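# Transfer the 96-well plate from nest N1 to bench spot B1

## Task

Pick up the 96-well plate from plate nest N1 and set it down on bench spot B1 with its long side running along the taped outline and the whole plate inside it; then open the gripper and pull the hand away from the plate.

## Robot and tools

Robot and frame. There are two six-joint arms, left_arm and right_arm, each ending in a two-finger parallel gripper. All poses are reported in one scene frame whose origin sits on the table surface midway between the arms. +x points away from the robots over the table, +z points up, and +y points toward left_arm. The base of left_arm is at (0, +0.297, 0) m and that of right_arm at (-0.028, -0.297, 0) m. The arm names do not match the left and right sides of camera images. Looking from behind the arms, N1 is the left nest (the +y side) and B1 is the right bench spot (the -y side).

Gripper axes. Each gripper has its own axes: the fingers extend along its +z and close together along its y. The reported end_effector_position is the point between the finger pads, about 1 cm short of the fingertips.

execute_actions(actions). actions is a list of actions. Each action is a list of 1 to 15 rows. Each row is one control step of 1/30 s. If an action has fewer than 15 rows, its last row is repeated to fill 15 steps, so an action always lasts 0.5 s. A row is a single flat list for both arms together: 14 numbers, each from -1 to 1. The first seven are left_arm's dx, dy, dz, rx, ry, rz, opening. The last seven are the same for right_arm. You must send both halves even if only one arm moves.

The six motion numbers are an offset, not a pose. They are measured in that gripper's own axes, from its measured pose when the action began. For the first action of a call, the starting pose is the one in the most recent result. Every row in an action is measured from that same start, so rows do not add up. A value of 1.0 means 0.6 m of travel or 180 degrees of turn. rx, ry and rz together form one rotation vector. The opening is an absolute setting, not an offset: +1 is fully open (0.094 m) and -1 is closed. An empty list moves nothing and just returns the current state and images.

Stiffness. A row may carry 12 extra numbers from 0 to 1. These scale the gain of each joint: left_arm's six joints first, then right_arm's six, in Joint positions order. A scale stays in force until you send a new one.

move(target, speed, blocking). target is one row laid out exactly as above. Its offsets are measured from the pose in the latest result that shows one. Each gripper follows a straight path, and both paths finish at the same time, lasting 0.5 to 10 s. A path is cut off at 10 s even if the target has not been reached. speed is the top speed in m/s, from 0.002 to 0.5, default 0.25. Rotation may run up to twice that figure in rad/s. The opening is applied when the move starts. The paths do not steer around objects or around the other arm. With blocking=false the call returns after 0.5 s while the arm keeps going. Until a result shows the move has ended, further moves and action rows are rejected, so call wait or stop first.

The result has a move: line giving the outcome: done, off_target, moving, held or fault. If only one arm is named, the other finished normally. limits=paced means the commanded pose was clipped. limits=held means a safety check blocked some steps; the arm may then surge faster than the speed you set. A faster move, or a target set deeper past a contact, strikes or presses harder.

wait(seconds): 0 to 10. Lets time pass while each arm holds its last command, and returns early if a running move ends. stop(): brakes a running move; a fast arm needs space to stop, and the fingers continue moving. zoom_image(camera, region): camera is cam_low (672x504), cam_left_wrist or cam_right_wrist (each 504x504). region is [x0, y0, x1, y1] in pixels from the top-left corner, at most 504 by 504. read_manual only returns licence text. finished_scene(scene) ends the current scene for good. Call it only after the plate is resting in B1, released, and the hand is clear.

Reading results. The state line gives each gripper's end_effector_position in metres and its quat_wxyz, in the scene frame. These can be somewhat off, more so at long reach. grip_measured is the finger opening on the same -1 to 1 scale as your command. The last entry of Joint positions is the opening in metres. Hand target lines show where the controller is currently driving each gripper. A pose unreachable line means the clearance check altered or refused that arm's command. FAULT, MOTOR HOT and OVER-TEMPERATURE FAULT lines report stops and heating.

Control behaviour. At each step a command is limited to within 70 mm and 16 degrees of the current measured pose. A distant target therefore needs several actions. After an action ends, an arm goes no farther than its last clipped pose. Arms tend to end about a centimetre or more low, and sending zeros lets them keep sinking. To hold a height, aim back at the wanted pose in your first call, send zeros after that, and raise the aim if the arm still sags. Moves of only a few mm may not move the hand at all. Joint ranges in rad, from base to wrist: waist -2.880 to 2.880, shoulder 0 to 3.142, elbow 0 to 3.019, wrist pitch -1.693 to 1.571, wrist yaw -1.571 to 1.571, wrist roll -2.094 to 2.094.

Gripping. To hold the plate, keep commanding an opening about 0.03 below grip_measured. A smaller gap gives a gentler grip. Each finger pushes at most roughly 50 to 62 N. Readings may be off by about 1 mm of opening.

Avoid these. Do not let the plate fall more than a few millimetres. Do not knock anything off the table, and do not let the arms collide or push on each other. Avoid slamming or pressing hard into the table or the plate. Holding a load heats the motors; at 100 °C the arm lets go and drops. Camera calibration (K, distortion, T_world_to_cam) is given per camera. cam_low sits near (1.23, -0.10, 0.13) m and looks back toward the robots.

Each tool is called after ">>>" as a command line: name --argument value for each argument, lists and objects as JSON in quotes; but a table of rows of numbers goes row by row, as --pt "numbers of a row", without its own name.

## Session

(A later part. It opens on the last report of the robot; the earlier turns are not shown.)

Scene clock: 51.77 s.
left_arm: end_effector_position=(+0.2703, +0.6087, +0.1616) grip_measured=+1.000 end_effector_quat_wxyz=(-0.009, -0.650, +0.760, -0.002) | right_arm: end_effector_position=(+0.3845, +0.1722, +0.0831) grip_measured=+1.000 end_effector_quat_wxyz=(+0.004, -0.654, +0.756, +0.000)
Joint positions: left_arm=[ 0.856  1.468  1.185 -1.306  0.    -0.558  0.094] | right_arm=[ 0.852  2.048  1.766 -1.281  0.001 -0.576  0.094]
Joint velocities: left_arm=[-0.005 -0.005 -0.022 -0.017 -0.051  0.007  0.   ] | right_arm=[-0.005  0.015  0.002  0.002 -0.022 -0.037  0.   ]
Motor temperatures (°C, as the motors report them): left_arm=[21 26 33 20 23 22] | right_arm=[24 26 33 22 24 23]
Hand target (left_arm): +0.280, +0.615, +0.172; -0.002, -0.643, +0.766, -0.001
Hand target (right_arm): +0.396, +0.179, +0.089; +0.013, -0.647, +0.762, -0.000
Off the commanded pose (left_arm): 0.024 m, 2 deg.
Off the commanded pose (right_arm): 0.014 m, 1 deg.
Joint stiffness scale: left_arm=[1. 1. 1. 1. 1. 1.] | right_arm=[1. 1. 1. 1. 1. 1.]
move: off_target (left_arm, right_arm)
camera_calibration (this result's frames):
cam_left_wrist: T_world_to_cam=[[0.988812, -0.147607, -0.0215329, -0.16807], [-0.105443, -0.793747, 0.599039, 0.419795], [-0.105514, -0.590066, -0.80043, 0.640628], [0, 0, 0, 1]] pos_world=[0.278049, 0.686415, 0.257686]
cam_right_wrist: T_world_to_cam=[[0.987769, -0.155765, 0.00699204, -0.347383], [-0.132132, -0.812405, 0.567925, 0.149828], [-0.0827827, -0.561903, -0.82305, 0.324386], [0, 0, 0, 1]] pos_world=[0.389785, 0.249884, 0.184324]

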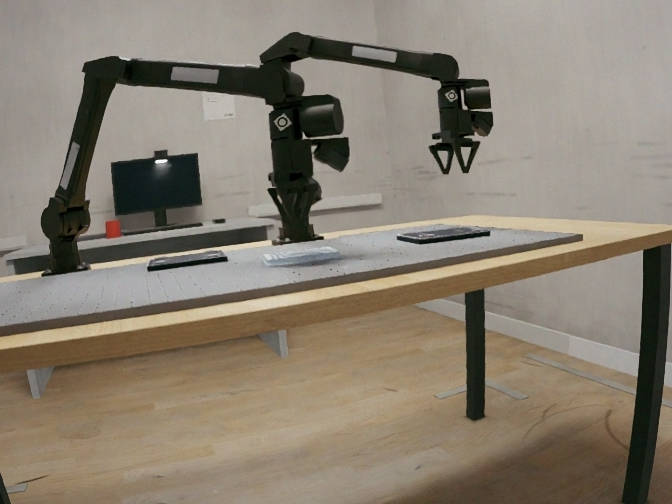

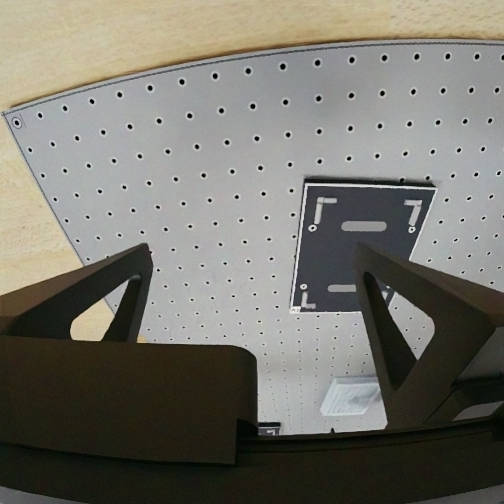

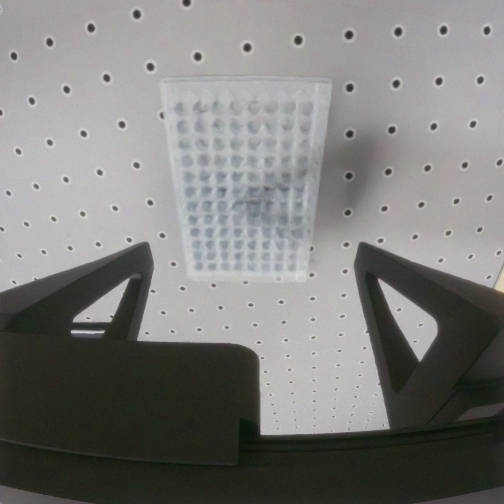

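>>> move --target '[0,0,0,0,0,0,1,0,0.014,0.075,0,0,0,1]' --speed 0.08

>>> zoom_image --camera "cam_low" --region '[240,200,360,290]'

Scene clock: 57.60 s.
left_arm: end_effector_position=(+0.2703, +0.6087, +0.1616) grip_measured=+1.000 end_effector_quat_wxyz=(-0.009, -0.649, +0.761, -0.002) | right_arm: end_effector_position=(+0.3817, +0.1711, +0.0583) grip_measured=+1.000 end_effector_quat_wxyz=(+0.015, -0.655, +0.756, +0.002)
Joint positions: left_arm=[ 0.856  1.468  1.185 -1.306  0.    -0.555  0.094] | right_arm=[ 0.855  2.049  1.698 -1.191  0.001 -0.576  0.094]
Joint velocities: left_arm=[-0.005  0.005 -0.007 -0.002 -0.095 -0.051  0.   ] | right_arm=[-0.005 -0.015 -0.012 -0.017  0.022 -0.066  0.   ]
Motor temperatures (°C, as the motors report them): left_arm=[21 26 34 20 23 22] | right_arm=[24 27 34 22 24 23]
Hand target (left_arm): +0.270, +0.609, +0.162; -0.009, -0.650, +0.760, -0.002
Hand target (right_arm): +0.376, +0.173, +0.038; +0.004, -0.654, +0.756, -0.000
Off the commanded pose (left_arm): 0.000 m, 0 deg.
Off the commanded pose (right_arm): 0.021 m, 1 deg.
Joint stiffness scale: left_arm=[1. 1. 1. 1. 1. 1.] | right_arm=[1. 1. 1. 1. 1. 1.]
move: off_target (right_arm)
camera_calibration (this result's frames):
cam_left_wrist: T_world_to_cam=[[0.988358, -0.150624, -0.021484, -0.166119], [-0.107891, -0.793399, 0.599063, 0.420241], [-0.107279, -0.589771, -0.800413, 0.640922], [0, 0, 0, 1]] pos_world=[0.278282, 0.686395, 0.257683]
cam_right_wrist: T_world_to_cam=[[0.987823, -0.154467, 0.0186024, -0.3455], [-0.13891, -0.821779, 0.552615, 0.167745], [-0.0700739, -0.54847, -0.833229, 0.296608], [0, 0, 0, 1]] pos_world=[0.385379, 0.247161, 0.160871]

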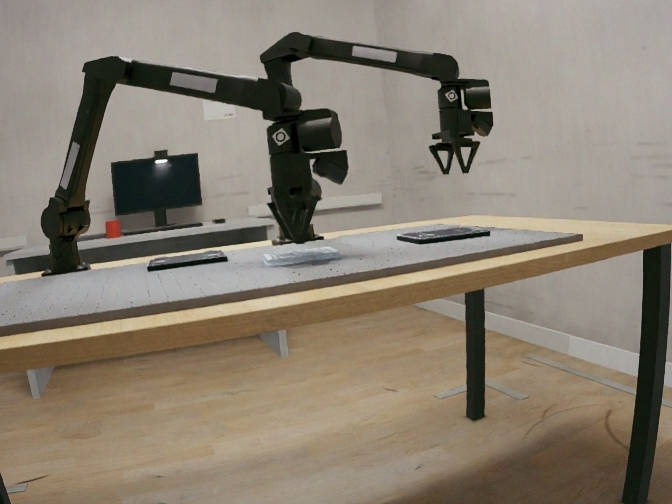

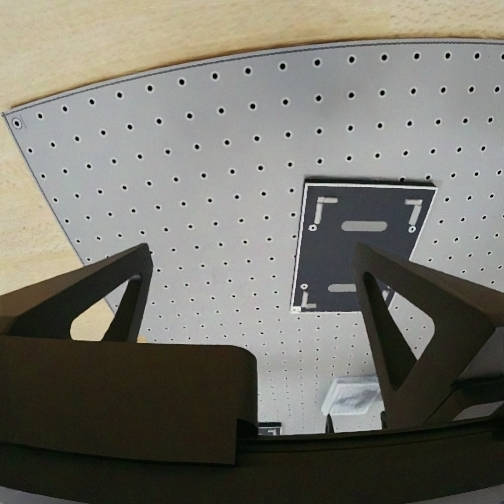

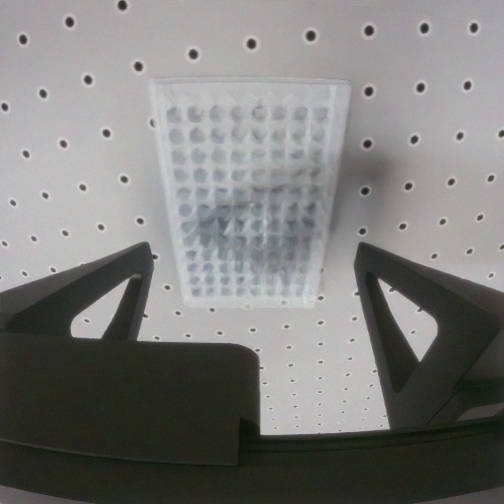

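Region (240, 200, 360, 290) of cam_low's 672x504 image, scaled by 4.200, with more detail than that image has; it fills the top 378 rows of this view, and the rest is white.

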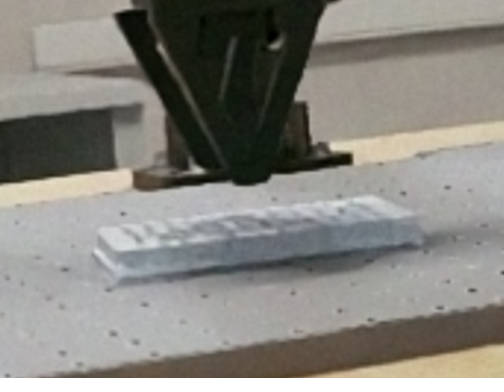

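>>> move --target '[0,0,0,0,0,0,1,0.003,0.006,0.072,-0.003,0.005,0,1]' --speed 0.06

>>> zoom_image --camera "cam_low" --region '[240,200,360,290]'

Scene clock: 62.40 s.
left_arm: end_effector_position=(+0.2703, +0.6087, +0.1616) grip_measured=+1.000 end_effector_quat_wxyz=(-0.009, -0.649, +0.761, -0.002) | right_arm: end_effector_position=(+0.3815, +0.1713, +0.0351) grip_measured=+1.000 end_effector_quat_wxyz=(+0.016, -0.655, +0.756, +0.002)
Joint positions: left_arm=[ 0.856  1.468  1.185 -1.306  0.    -0.555  0.094] | right_arm=[ 0.855  2.07   1.668 -1.136  0.001 -0.576  0.094]
Joint velocities: left_arm=[-0.015 -0.005  0.002  0.012 -0.022 -0.022  0.   ] | right_arm=[-0.015  0.005 -0.012  0.007  0.037 -0.037  0.   ]
Motor temperatures (°C, as the motors report them): left_arm=[21 27 34 20 23 22] | right_arm=[24 27 34 22 24 23]
Hand target (left_arm): +0.270, +0.609, +0.162; -0.009, -0.649, +0.761, -0.002
Hand target (right_arm): +0.378, +0.171, +0.015; +0.006, -0.655, +0.756, -0.000
Off the commanded pose (left_arm): 0.000 m, 0 deg.
Off the commanded pose (right_arm): 0.020 m, 1 deg.
Joint stiffness scale: left_arm=[1. 1. 1. 1. 1. 1.] | right_arm=[1. 1. 1. 1. 1. 1.]
move: off_target (right_arm)
camera_calibration (this result's frames):
cam_left_wrist: T_world_to_cam=[[0.988358, -0.150624, -0.021484, -0.166119], [-0.107891, -0.793399, 0.599063, 0.420241], [-0.107279, -0.589771, -0.800413, 0.640922], [0, 0, 0, 1]] pos_world=[0.278282, 0.686395, 0.257683]
cam_right_wrist: T_world_to_cam=[[0.987843, -0.154135, 0.020232, -0.345005], [-0.139704, -0.823099, 0.550445, 0.181303], [-0.06819, -0.54658, -0.834626, 0.276359], [0, 0, 0, 1]] pos_world=[0.384985, 0.247105, 0.137839]

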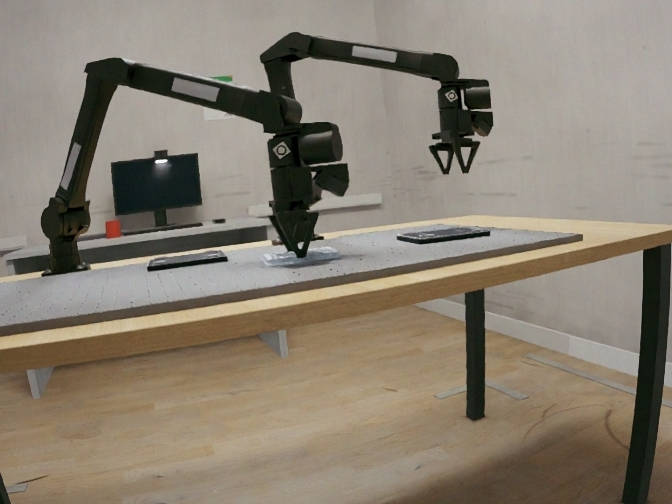

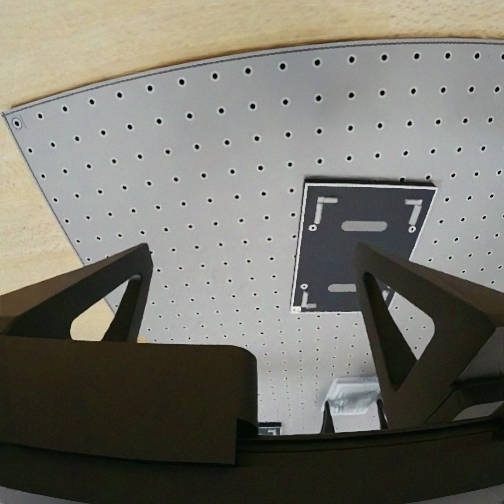

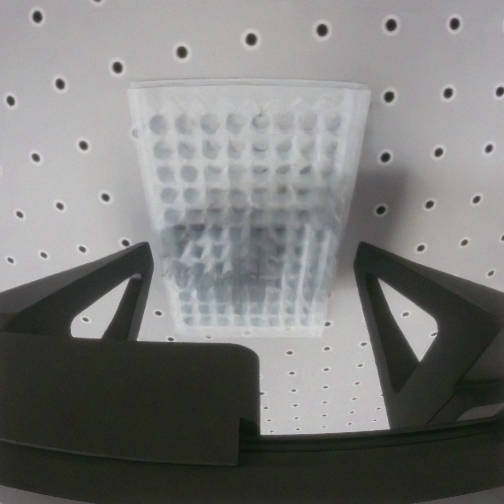

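Region (240, 200, 360, 290) of cam_low's 672x504 image, scaled by 4.200, with more detail than that image has; it fills the top 378 rows of this view, and the rest is white.

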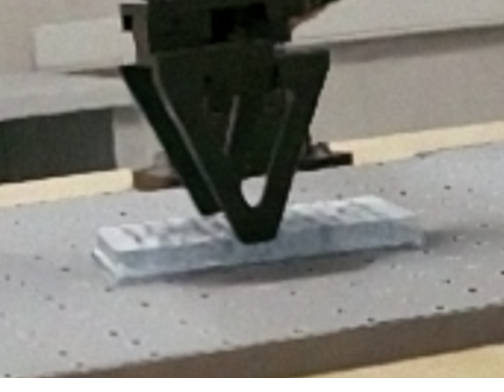

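>>> move --target '[0,0,0,0,0,0,1,0.007,0.009,0.045,-0.004,0.006,0,1]' --speed 0.05

>>> zoom_image --camera "cam_low" --region '[240,200,360,290]'

Scene clock: 66.97 s.
left_arm: end_effector_position=(+0.2703, +0.6087, +0.1616) grip_measured=+1.000 end_effector_quat_wxyz=(-0.009, -0.649, +0.761, -0.002) | right_arm: end_effector_position=(+0.3799, +0.1695, +0.0290) grip_measured=+1.000 end_effector_quat_wxyz=(+0.017, -0.655, +0.756, +0.002)
Joint positions: left_arm=[ 0.856  1.468  1.185 -1.306  0.    -0.555  0.094] | right_arm=[ 0.855  2.07   1.65  -1.118  0.001 -0.576  0.094]
Joint velocities: left_arm=[-0.024 -0.005 -0.002 -0.007  0.007 -0.037  0.   ] | right_arm=[-0.005 -0.024  0.007  0.002 -0.022 -0.007  0.   ]
Motor temperatures (°C, as the motors report them): left_arm=[21 27 34 20 23 22] | right_arm=[24 28 33 22 24 23]
Hand target (left_arm): +0.270, +0.609, +0.162; -0.009, -0.649, +0.761, -0.002
Hand target (right_arm): +0.376, +0.168, +0.008; +0.005, -0.655, +0.756, +0.000
Off the commanded pose (left_arm): 0.000 m, 0 deg.
Off the commanded pose (right_arm): 0.021 m, 1 deg.
Joint stiffness scale: left_arm=[1. 1. 1. 1. 1. 1.] | right_arm=[1. 1. 1. 1. 1. 1.]
move: off_target (right_arm)
camera_calibration (this result's frames):
cam_left_wrist: T_world_to_cam=[[0.988358, -0.150624, -0.021484, -0.166119], [-0.107891, -0.793399, 0.599063, 0.420241], [-0.107279, -0.589771, -0.800413, 0.640922], [0, 0, 0, 1]] pos_world=[0.278282, 0.686395, 0.257683]
cam_right_wrist: T_world_to_cam=[[0.987827, -0.154153, 0.0208431, -0.34361], [-0.140118, -0.823573, 0.549631, 0.183236], [-0.0675613, -0.54586, -0.835148, 0.269798], [0, 0, 0, 1]] pos_world=[0.38333, 0.245212, 0.131771]

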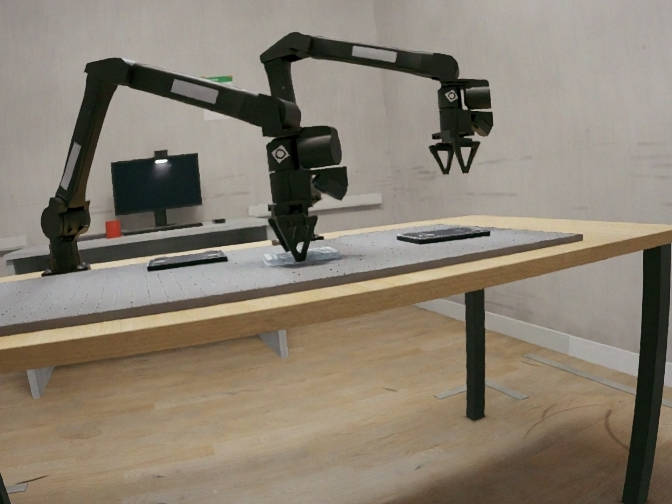

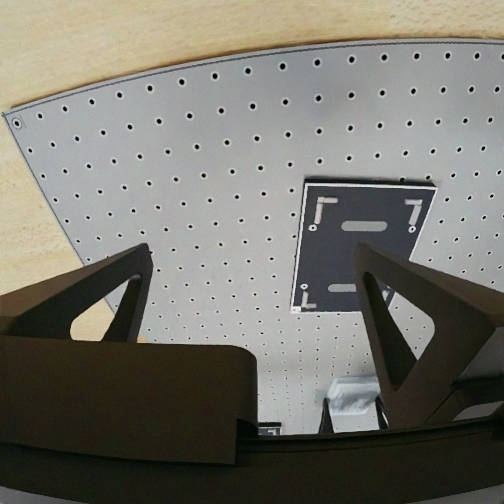

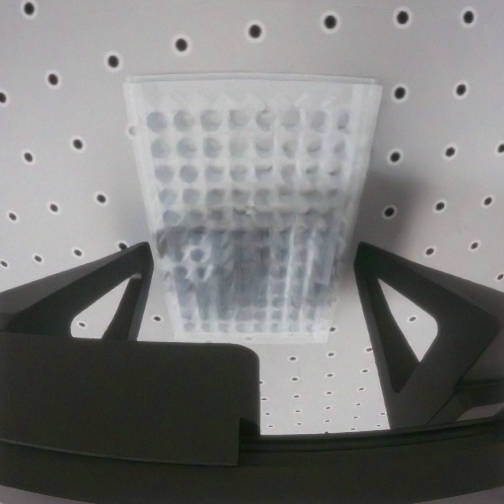

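Region (240, 200, 360, 290) of cam_low's 672x504 image, scaled by 4.200, with more detail than that image has; it fills the top 378 rows of this view, and the rest is white.

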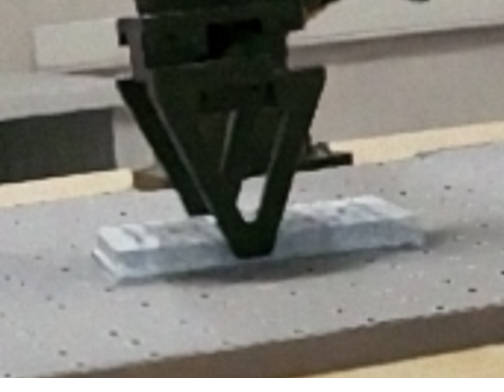

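>>> move --target '[0,0,0,0,0,0,1,0,0,0.012,0,0,0,0.67]'

>>> move --target '[0,0,0,0,0,0,1,0.2,-0.06,-0.12,0,0,0,0.67]' --speed 0.12

Scene clock: 71.13 s.
left_arm: end_effector_position=(+0.2703, +0.6087, +0.1616) grip_measured=+1.000 end_effector_quat_wxyz=(-0.009, -0.649, +0.761, -0.002) | right_arm: end_effector_position=(+0.3800, +0.1695, +0.0292) grip_measured=+0.709 end_effector_quat_wxyz=(+0.017, -0.655, +0.756, +0.002)
Joint positions: left_arm=[ 0.856  1.468  1.185 -1.306  0.    -0.555  0.094] | right_arm=[ 0.855  2.07   1.65  -1.118  0.001 -0.576  0.08 ]
Joint velocities: left_arm=[-0.015 -0.024  0.012 -0.007  0.007 -0.095  0.   ] | right_arm=[-0.005 -0.005 -0.002 -0.007  0.051 -0.022  0.   ]
Motor temperatures (°C, as the motors report them): left_arm=[21 27 34 20 23 22] | right_arm=[24 28 33 22 24 23]
Hand target (left_arm): +0.270, +0.609, +0.162; -0.009, -0.649, +0.761, -0.002
Hand target (right_arm): +0.380, +0.170, +0.022; +0.017, -0.655, +0.756, +0.002
Off the commanded pose (left_arm): 0.000 m, 0 deg.
Off the commanded pose (right_arm): 0.007 m, 0 deg.
Joint stiffness scale: left_arm=[1. 1. 1. 1. 1. 1.] | right_arm=[1. 1. 1. 1. 1. 1.]
move: done
camera_calibration (this result's frames):
cam_left_wrist: T_world_to_cam=[[0.988358, -0.150624, -0.021484, -0.166119], [-0.107891, -0.793399, 0.599063, 0.420241], [-0.107279, -0.589771, -0.800413, 0.640922], [0, 0, 0, 1]] pos_world=[0.278282, 0.686395, 0.257683]
cam_right_wrist: T_world_to_cam=[[0.987822, -0.154159, 0.0210467, -0.343639], [-0.140256, -0.823731, 0.549359, 0.183225], [-0.0673517, -0.545621, -0.835322, 0.269891], [0, 0, 0, 1]] pos_world=[0.38333, 0.245211, 0.132022]

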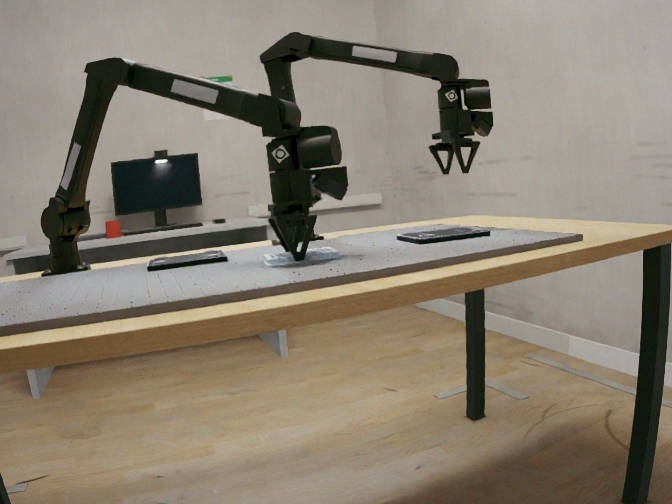

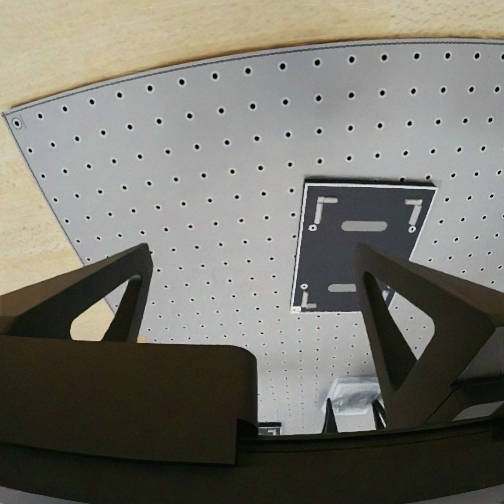

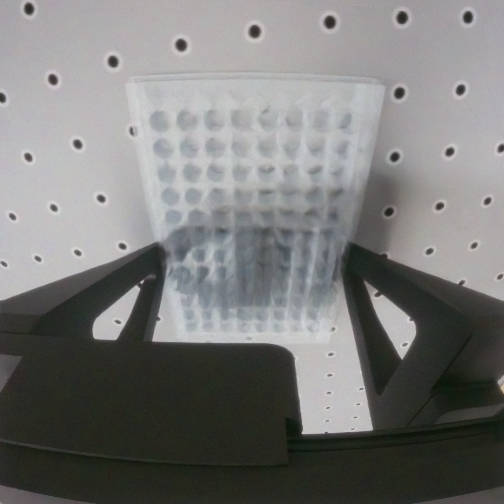

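Scene clock: 72.73 s.
left_arm: end_effector_position=(+0.2703, +0.6087, +0.1616) grip_measured=+1.000 end_effector_quat_wxyz=(-0.009, -0.649, +0.761, -0.002) | right_arm: end_effector_position=(+0.4041, +0.0478, +0.1012) grip_measured=+0.709 end_effector_quat_wxyz=(+0.028, -0.650, +0.760, +0.000)
Joint positions: left_arm=[ 0.856  1.468  1.185 -1.306  0.    -0.555  0.094] | right_arm=[ 0.675  1.822  1.464 -1.157 -0.003 -0.742  0.08 ]
Joint velocities: left_arm=[-0.015  0.005  0.002 -0.012  0.066  0.022  0.   ] | right_arm=[ 0.005 -0.005  0.007  0.002  0.037 -0.022 -0.001]
Motor temperatures (°C, as the motors report them): left_arm=[21 27 34 20 23 22] | right_arm=[24 28 33 22 24 23]
Hand target (left_arm): +0.270, +0.609, +0.162; -0.009, -0.649, +0.761, -0.002
Hand target (right_arm): +0.398, +0.043, +0.097; +0.016, -0.655, +0.756, +0.002
Off the commanded pose (left_arm): 0.000 m, 0 deg.
Off the commanded pose (right_arm): 0.009 m, 1 deg.
Joint stiffness scale: left_arm=[1. 1. 1. 1. 1. 1.] | right_arm=[1. 1. 1. 1. 1. 1.]
move: done
camera_calibration (this result's frames):
cam_left_wrist: T_world_to_cam=[[0.988358, -0.150624, -0.021484, -0.166119], [-0.107891, -0.793399, 0.599063, 0.420241], [-0.107279, -0.589771, -0.800413, 0.640922], [0, 0, 0, 1]] pos_world=[0.278282, 0.686395, 0.257683]
cam_right_wrist: T_world_to_cam=[[0.985068, -0.168064, 0.0373446, -0.387586], [-0.161653, -0.828277, 0.536493, 0.056979], [-0.0592337, -0.53452, -0.843078, 0.262193], [0, 0, 0, 1]] pos_world=[0.40654, 0.122203, 0.204955]

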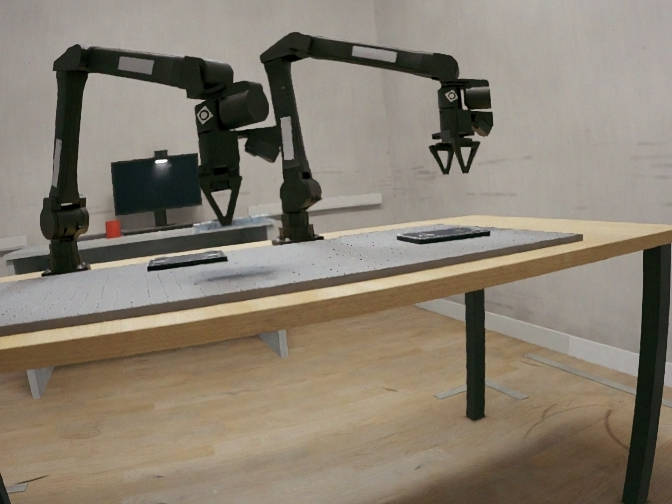

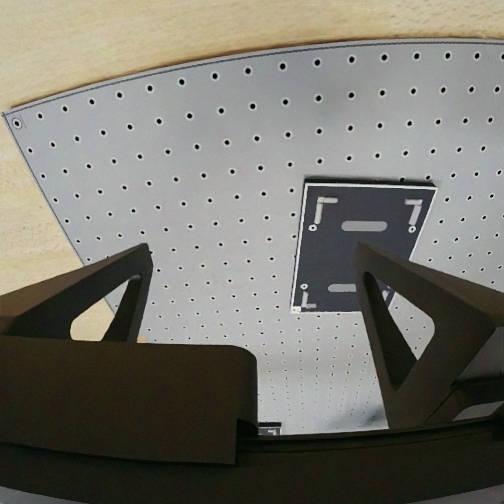

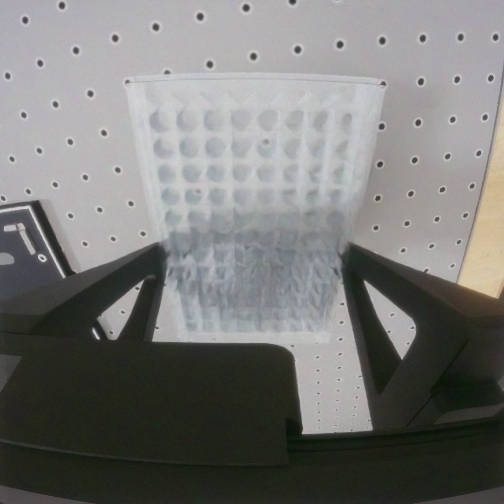

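>>> move --target '[0,0,0,0,0,0,1,0.953,-0.237,0.012,-0.004,0.012,-0.024,0.67]' --speed 0.3

Scene clock: 81.90 s.
left_arm: end_effector_position=(+0.2703, +0.6087, +0.1616) grip_measured=+1.000 end_effector_quat_wxyz=(-0.009, -0.649, +0.761, -0.002) | right_arm: end_effector_position=(+0.4423, -0.5350, +0.0645) grip_measured=+0.709 end_effector_quat_wxyz=(+0.005, -0.670, +0.742, -0.000)
Joint positions: left_arm=[ 0.856  1.468  1.185 -1.306  0.    -0.555  0.094] | right_arm=[-0.468  1.829  1.37  -1.109 -0.008 -1.939  0.08 ]
Joint velocities: left_arm=[ 0.005  0.005 -0.002  0.017 -0.095  0.007  0.   ] | right_arm=[-0.015  0.005 -0.017 -0.002  0.051 -0.022 -0.001]
Motor temperatures (°C, as the motors report them): left_arm=[21 27 34 20 23 22] | right_arm=[24 28 33 22 24 23]
Hand target (left_arm): +0.270, +0.609, +0.162; -0.009, -0.649, +0.761, -0.002
Hand target (right_arm): +0.456, -0.537, +0.068; +0.006, -0.678, +0.735, -0.004
Off the commanded pose (left_arm): 0.000 m, 0 deg.
Off the commanded pose (right_arm): 0.018 m, 2 deg.
Joint stiffness scale: left_arm=[1. 1. 1. 1. 1. 1.] | right_arm=[1. 1. 1. 1. 1. 1.]
move: off_target (right_arm)
camera_calibration (this result's frames):
cam_left_wrist: T_world_to_cam=[[0.988358, -0.150624, -0.021484, -0.166119], [-0.107891, -0.793399, 0.599063, 0.420241], [-0.107279, -0.589771, -0.800413, 0.640922], [0, 0, 0, 1]] pos_world=[0.278282, 0.686395, 0.257683]
cam_right_wrist: T_world_to_cam=[[0.993467, -0.113801, 0.00853697, -0.494698], [-0.0985253, -0.817551, 0.567365, -0.42408], [-0.0575872, -0.564499, -0.823422, -0.0960483], [0, 0, 0, 1]] pos_world=[0.444153, -0.457224, 0.165743]

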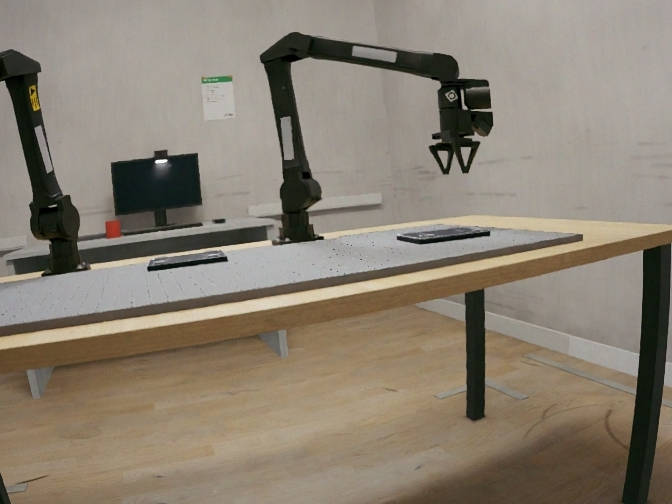

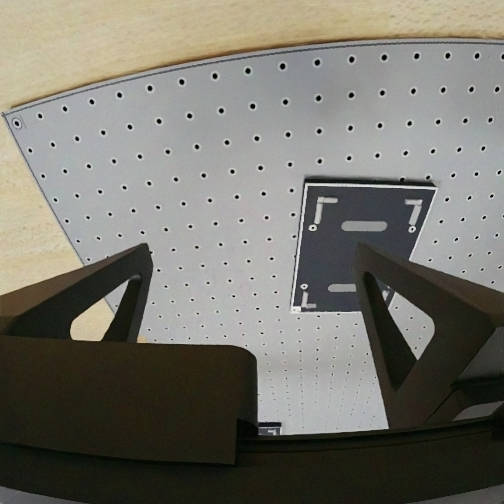

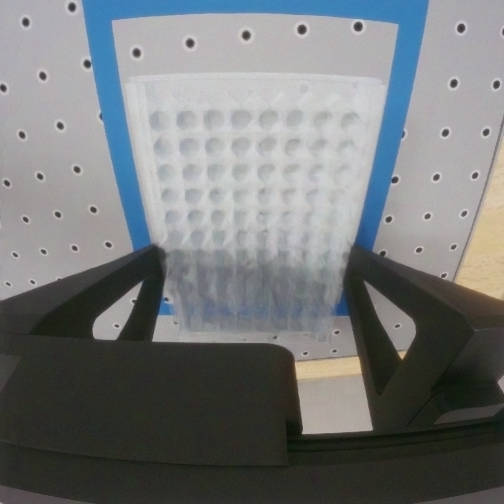

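>>> move --target '[0,0,0,0,0,0,1,-0.02,0.002,0.085,0,0,0,0.67]' --speed 0.04

Scene clock: 86.37 s.
left_arm: end_effector_position=(+0.2703, +0.6087, +0.1616) grip_measured=+1.000 end_effector_quat_wxyz=(-0.009, -0.649, +0.761, -0.002) | right_arm: end_effector_position=(+0.4428, -0.5276, +0.0287) grip_measured=+0.709 end_effector_quat_wxyz=(+0.008, -0.671, +0.741, -0.008)
Joint positions: left_arm=[ 0.856  1.468  1.185 -1.306  0.    -0.555  0.094] | right_arm=[-0.455  1.858  1.307 -0.999 -0.008 -1.928  0.08 ]
Joint velocities: left_arm=[ 0.005 -0.005 -0.007 -0.002  0.037  0.007  0.   ] | right_arm=[ 0.005 -0.005 -0.002 -0.007  0.007 -0.022  0.   ]
Motor temperatures (°C, as the motors report them): left_arm=[21 27 34 20 23 22] | right_arm=[24 28 33 22 24 23]
Hand target (left_arm): +0.270, +0.609, +0.162; -0.009, -0.649, +0.761, -0.002
Hand target (right_arm): +0.442, -0.522, +0.014; +0.005, -0.670, +0.742, -0.001
Off the commanded pose (left_arm): 0.000 m, 0 deg.
Off the commanded pose (right_arm): 0.016 m, 1 deg.
Joint stiffness scale: left_arm=[1. 1. 1. 1. 1. 1.] | right_arm=[1. 1. 1. 1. 1. 1.]
move: off_target (right_arm)
camera_calibration (this result's frames):
cam_left_wrist: T_world_to_cam=[[0.988358, -0.150624, -0.021484, -0.166119], [-0.107891, -0.793399, 0.599063, 0.420241], [-0.107279, -0.589771, -0.800413, 0.640922], [0, 0, 0, 1]] pos_world=[0.278282, 0.686395, 0.257683]
cam_right_wrist: T_world_to_cam=[[0.993471, -0.111401, 0.0246162, -0.493239], [-0.105392, -0.813499, 0.571938, -0.392642], [-0.0436894, -0.570798, -0.819928, -0.130899], [0, 0, 0, 1]] pos_world=[0.442918, -0.449079, 0.129381]

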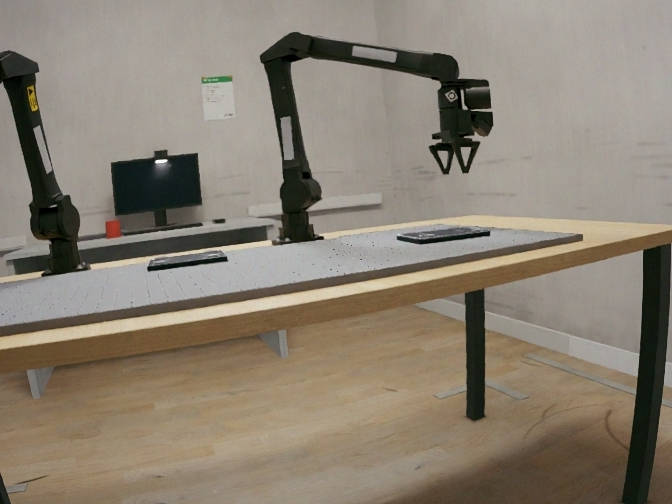

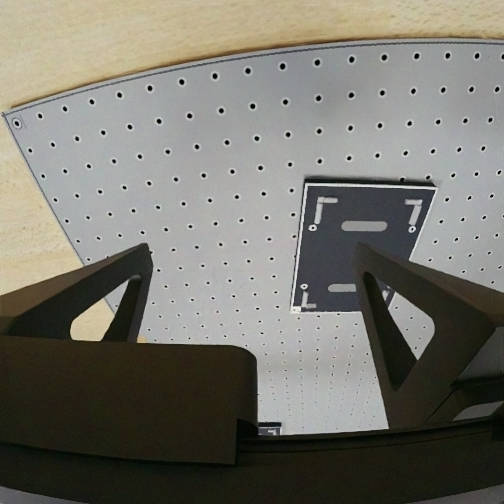

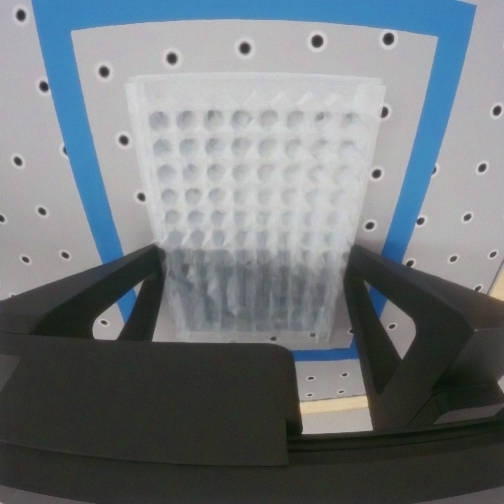

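>>> move --target '[0,0,0,0,0,0,1,-0.003,0.008,0.028,-0.003,0,0,0.67]' --speed 0.04

>>> move --target '[0,0,0,0,0,0,1,0,0,0.01,0,0,0,1]'

>>> move --target '[0,0,0,0,0,0,1,0,-0.03,-0.27,0.008,0,0,1]' --speed 0.15

Scene clock: 90.70 s.
left_arm: end_effector_position=(+0.2703, +0.6087, +0.1616) grip_measured=+1.000 end_effector_quat_wxyz=(-0.009, -0.649, +0.761, -0.002) | right_arm: end_effector_position=(+0.4424, -0.5275, +0.0277) grip_measured=+0.709 end_effector_quat_wxyz=(+0.008, -0.671, +0.741, -0.009)
Joint positions: left_arm=[ 0.856  1.468  1.185 -1.306  0.    -0.555  0.094] | right_arm=[-0.455  1.857  1.302 -0.993 -0.008 -1.928  0.08 ]
Joint velocities: left_arm=[-0.005 -0.005 -0.002  0.017  0.022 -0.007  0.   ] | right_arm=[ 0.005 -0.005  0.017 -0.007  0.007  0.037 -0.   ]
Motor temperatures (°C, as the motors report them): left_arm=[21 27 34 20 23 22] | right_arm=[24 28 33 22 24 23]
Hand target (left_arm): +0.270, +0.609, +0.162; -0.009, -0.649, +0.761, -0.002
Hand target (right_arm): +0.438, -0.525, +0.012; +0.004, -0.671, +0.741, -0.004
Off the commanded pose (left_arm): 0.000 m, 0 deg.
Off the commanded pose (right_arm): 0.016 m, 1 deg.
Joint stiffness scale: left_arm=[1. 1. 1. 1. 1. 1.] | right_arm=[1. 1. 1. 1. 1. 1.]
move: off_target (right_arm)
camera_calibration (this result's frames):
cam_left_wrist: T_world_to_cam=[[0.988358, -0.150624, -0.021484, -0.166119], [-0.107891, -0.793399, 0.599063, 0.420241], [-0.107279, -0.589771, -0.800413, 0.640922], [0, 0, 0, 1]] pos_world=[0.278282, 0.686395, 0.257683]
cam_right_wrist: T_world_to_cam=[[0.993412, -0.111371, 0.0269985, -0.492743], [-0.106674, -0.812627, 0.572938, -0.390972], [-0.0418688, -0.572044, -0.819154, -0.133156], [0, 0, 0, 1]] pos_world=[0.442215, -0.448762, 0.128231]

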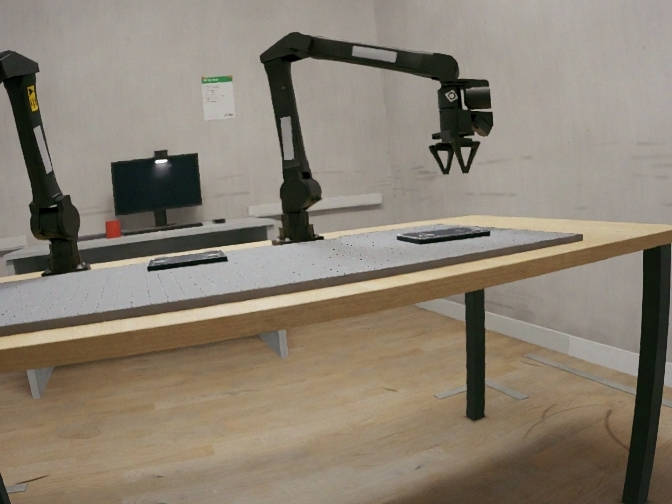

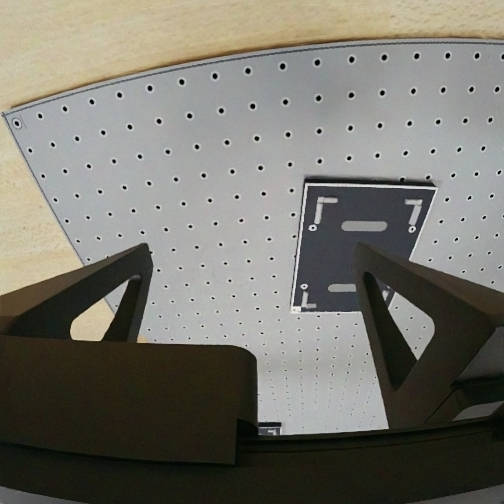

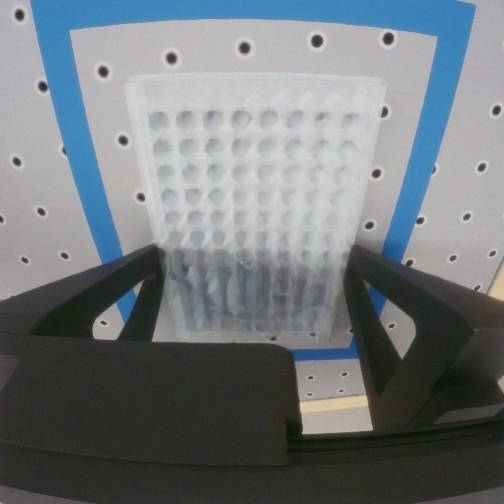

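Scene clock: 91.40 s.
left_arm: end_effector_position=(+0.2703, +0.6087, +0.1616) grip_measured=+1.000 end_effector_quat_wxyz=(-0.009, -0.649, +0.761, -0.002) | right_arm: end_effector_position=(+0.4427, -0.5276, +0.0296) grip_measured=+0.999 end_effector_quat_wxyz=(+0.009, -0.671, +0.741, -0.011)
Joint positions: left_arm=[ 0.856  1.468  1.185 -1.306  0.    -0.555  0.094] | right_arm=[-0.455  1.853  1.302 -0.993 -0.008 -1.928  0.094]
Joint velocities: left_arm=[-0.015 -0.015 -0.002 -0.002  0.022 -0.022  0.   ] | right_arm=[ 0.015 -0.005 -0.002 -0.007 -0.037  0.051  0.001]
Motor temperatures (°C, as the motors report them): left_arm=[21 27 34 20 23 22] | right_arm=[24 28 33 22 24 23]
Hand target (left_arm): +0.270, +0.609, +0.162; -0.009, -0.649, +0.761, -0.002
Hand target (right_arm): +0.442, -0.527, +0.022; +0.008, -0.671, +0.741, -0.009
Off the commanded pose (left_arm): 0.000 m, 0 deg.
Off the commanded pose (right_arm): 0.008 m, 0 deg.
Joint stiffness scale: left_arm=[1. 1. 1. 1. 1. 1.] | right_arm=[1. 1. 1. 1. 1. 1.]
move: done
camera_calibration (this result's frames):
cam_left_wrist: T_world_to_cam=[[0.988358, -0.150624, -0.021484, -0.166119], [-0.107891, -0.793399, 0.599063, 0.420241], [-0.107279, -0.589771, -0.800413, 0.640922], [0, 0, 0, 1]] pos_world=[0.278282, 0.686395, 0.257683]
cam_right_wrist: T_world_to_cam=[[0.99331, -0.111322, 0.0307152, -0.493221], [-0.108725, -0.811858, 0.573642, -0.390829], [-0.0389227, -0.573144, -0.81853, -0.133537], [0, 0, 0, 1]] pos_world=[0.442231, -0.44874, 0.130042]

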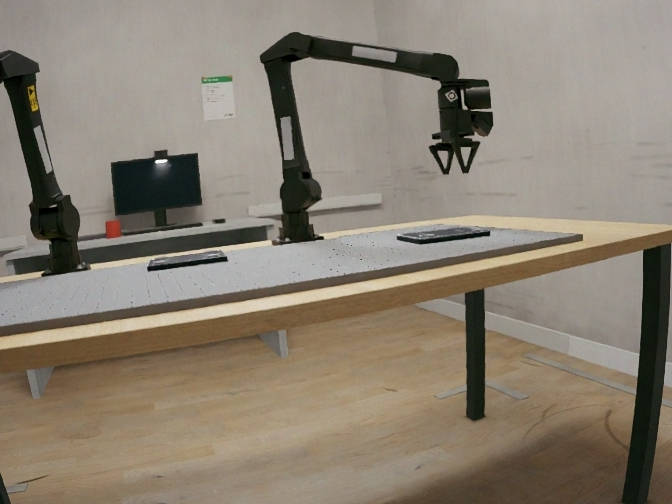

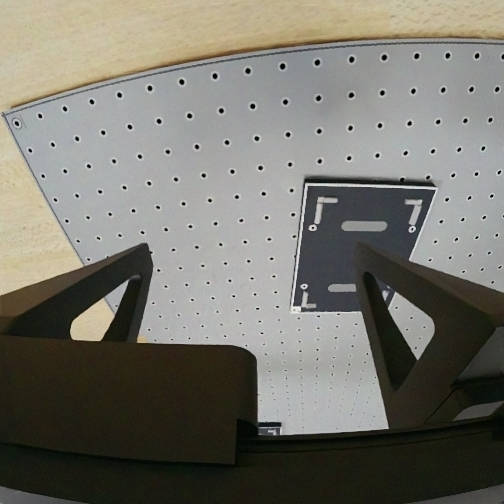

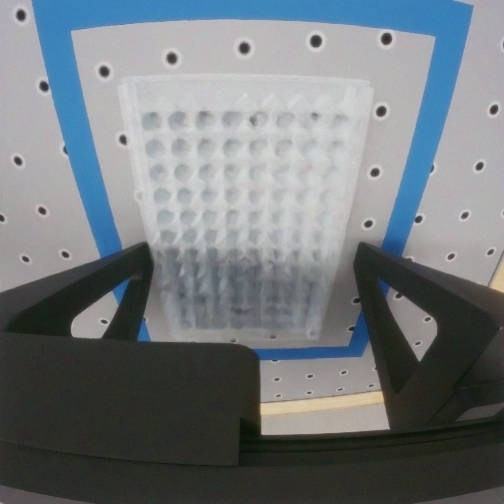

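Scene clock: 92.90 s.
left_arm: end_effector_position=(+0.2703, +0.6087, +0.1616) grip_measured=+1.000 end_effector_quat_wxyz=(-0.009, -0.649, +0.761, -0.002) | right_arm: end_effector_position=(+0.4463, -0.5283, +0.1783) grip_measured=+0.999 end_effector_quat_wxyz=(+0.012, -0.671, +0.741, -0.011)
Joint positions: left_arm=[ 0.856  1.468  1.185 -1.306  0.    -0.555  0.094] | right_arm=[-0.455  1.721  1.534 -1.355 -0.014 -1.928  0.094]
Joint velocities: left_arm=[ 0.005 -0.005 -0.022 -0.002  0.037  0.022  0.   ] | right_arm=[-0.005 -0.005  0.007  0.007 -0.007 -0.037  0.   ]
Motor temperatures (°C, as the motors report them): left_arm=[21 27 34 20 23 22] | right_arm=[24 28 33 22 24 23]
Hand target (left_arm): +0.270, +0.609, +0.162; -0.009, -0.649, +0.761, -0.002
Hand target (right_arm): +0.456, -0.530, +0.192; +0.017, -0.671, +0.741, -0.021
Off the commanded pose (left_arm): 0.000 m, 0 deg.
Off the commanded pose (right_arm): 0.017 m, 1 deg.
Joint stiffness scale: left_arm=[1. 1. 1. 1. 1. 1.] | right_arm=[1. 1. 1. 1. 1. 1.]
move: off_target (right_arm)
camera_calibration (this result's frames):
cam_left_wrist: T_world_to_cam=[[0.988358, -0.150624, -0.021484, -0.166119], [-0.107891, -0.793399, 0.599063, 0.420241], [-0.107279, -0.589771, -0.800413, 0.640922], [0, 0, 0, 1]] pos_world=[0.278282, 0.686395, 0.257683]
cam_right_wrist: T_world_to_cam=[[0.993194, -0.111301, 0.0343171, -0.501995], [-0.110929, -0.814132, 0.569986, -0.475912], [-0.0355013, -0.569913, -0.820938, -0.0114813], [0, 0, 0, 1]] pos_world=[0.445378, -0.449871, 0.279064]

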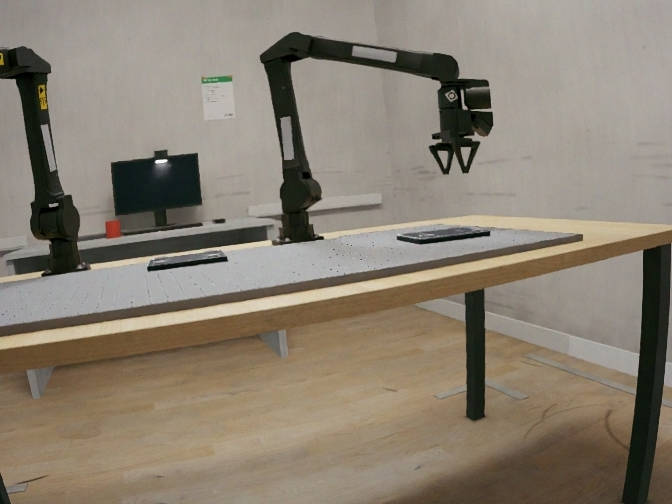

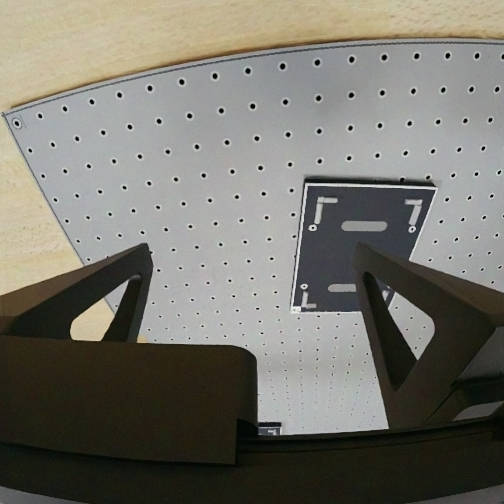

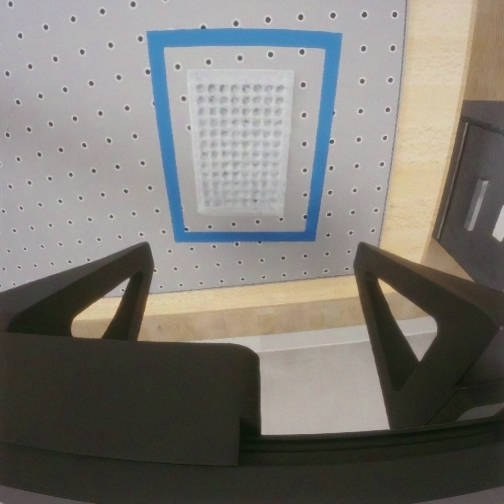

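>>> finished_scene --scene 2

The scene is finished: the task was done.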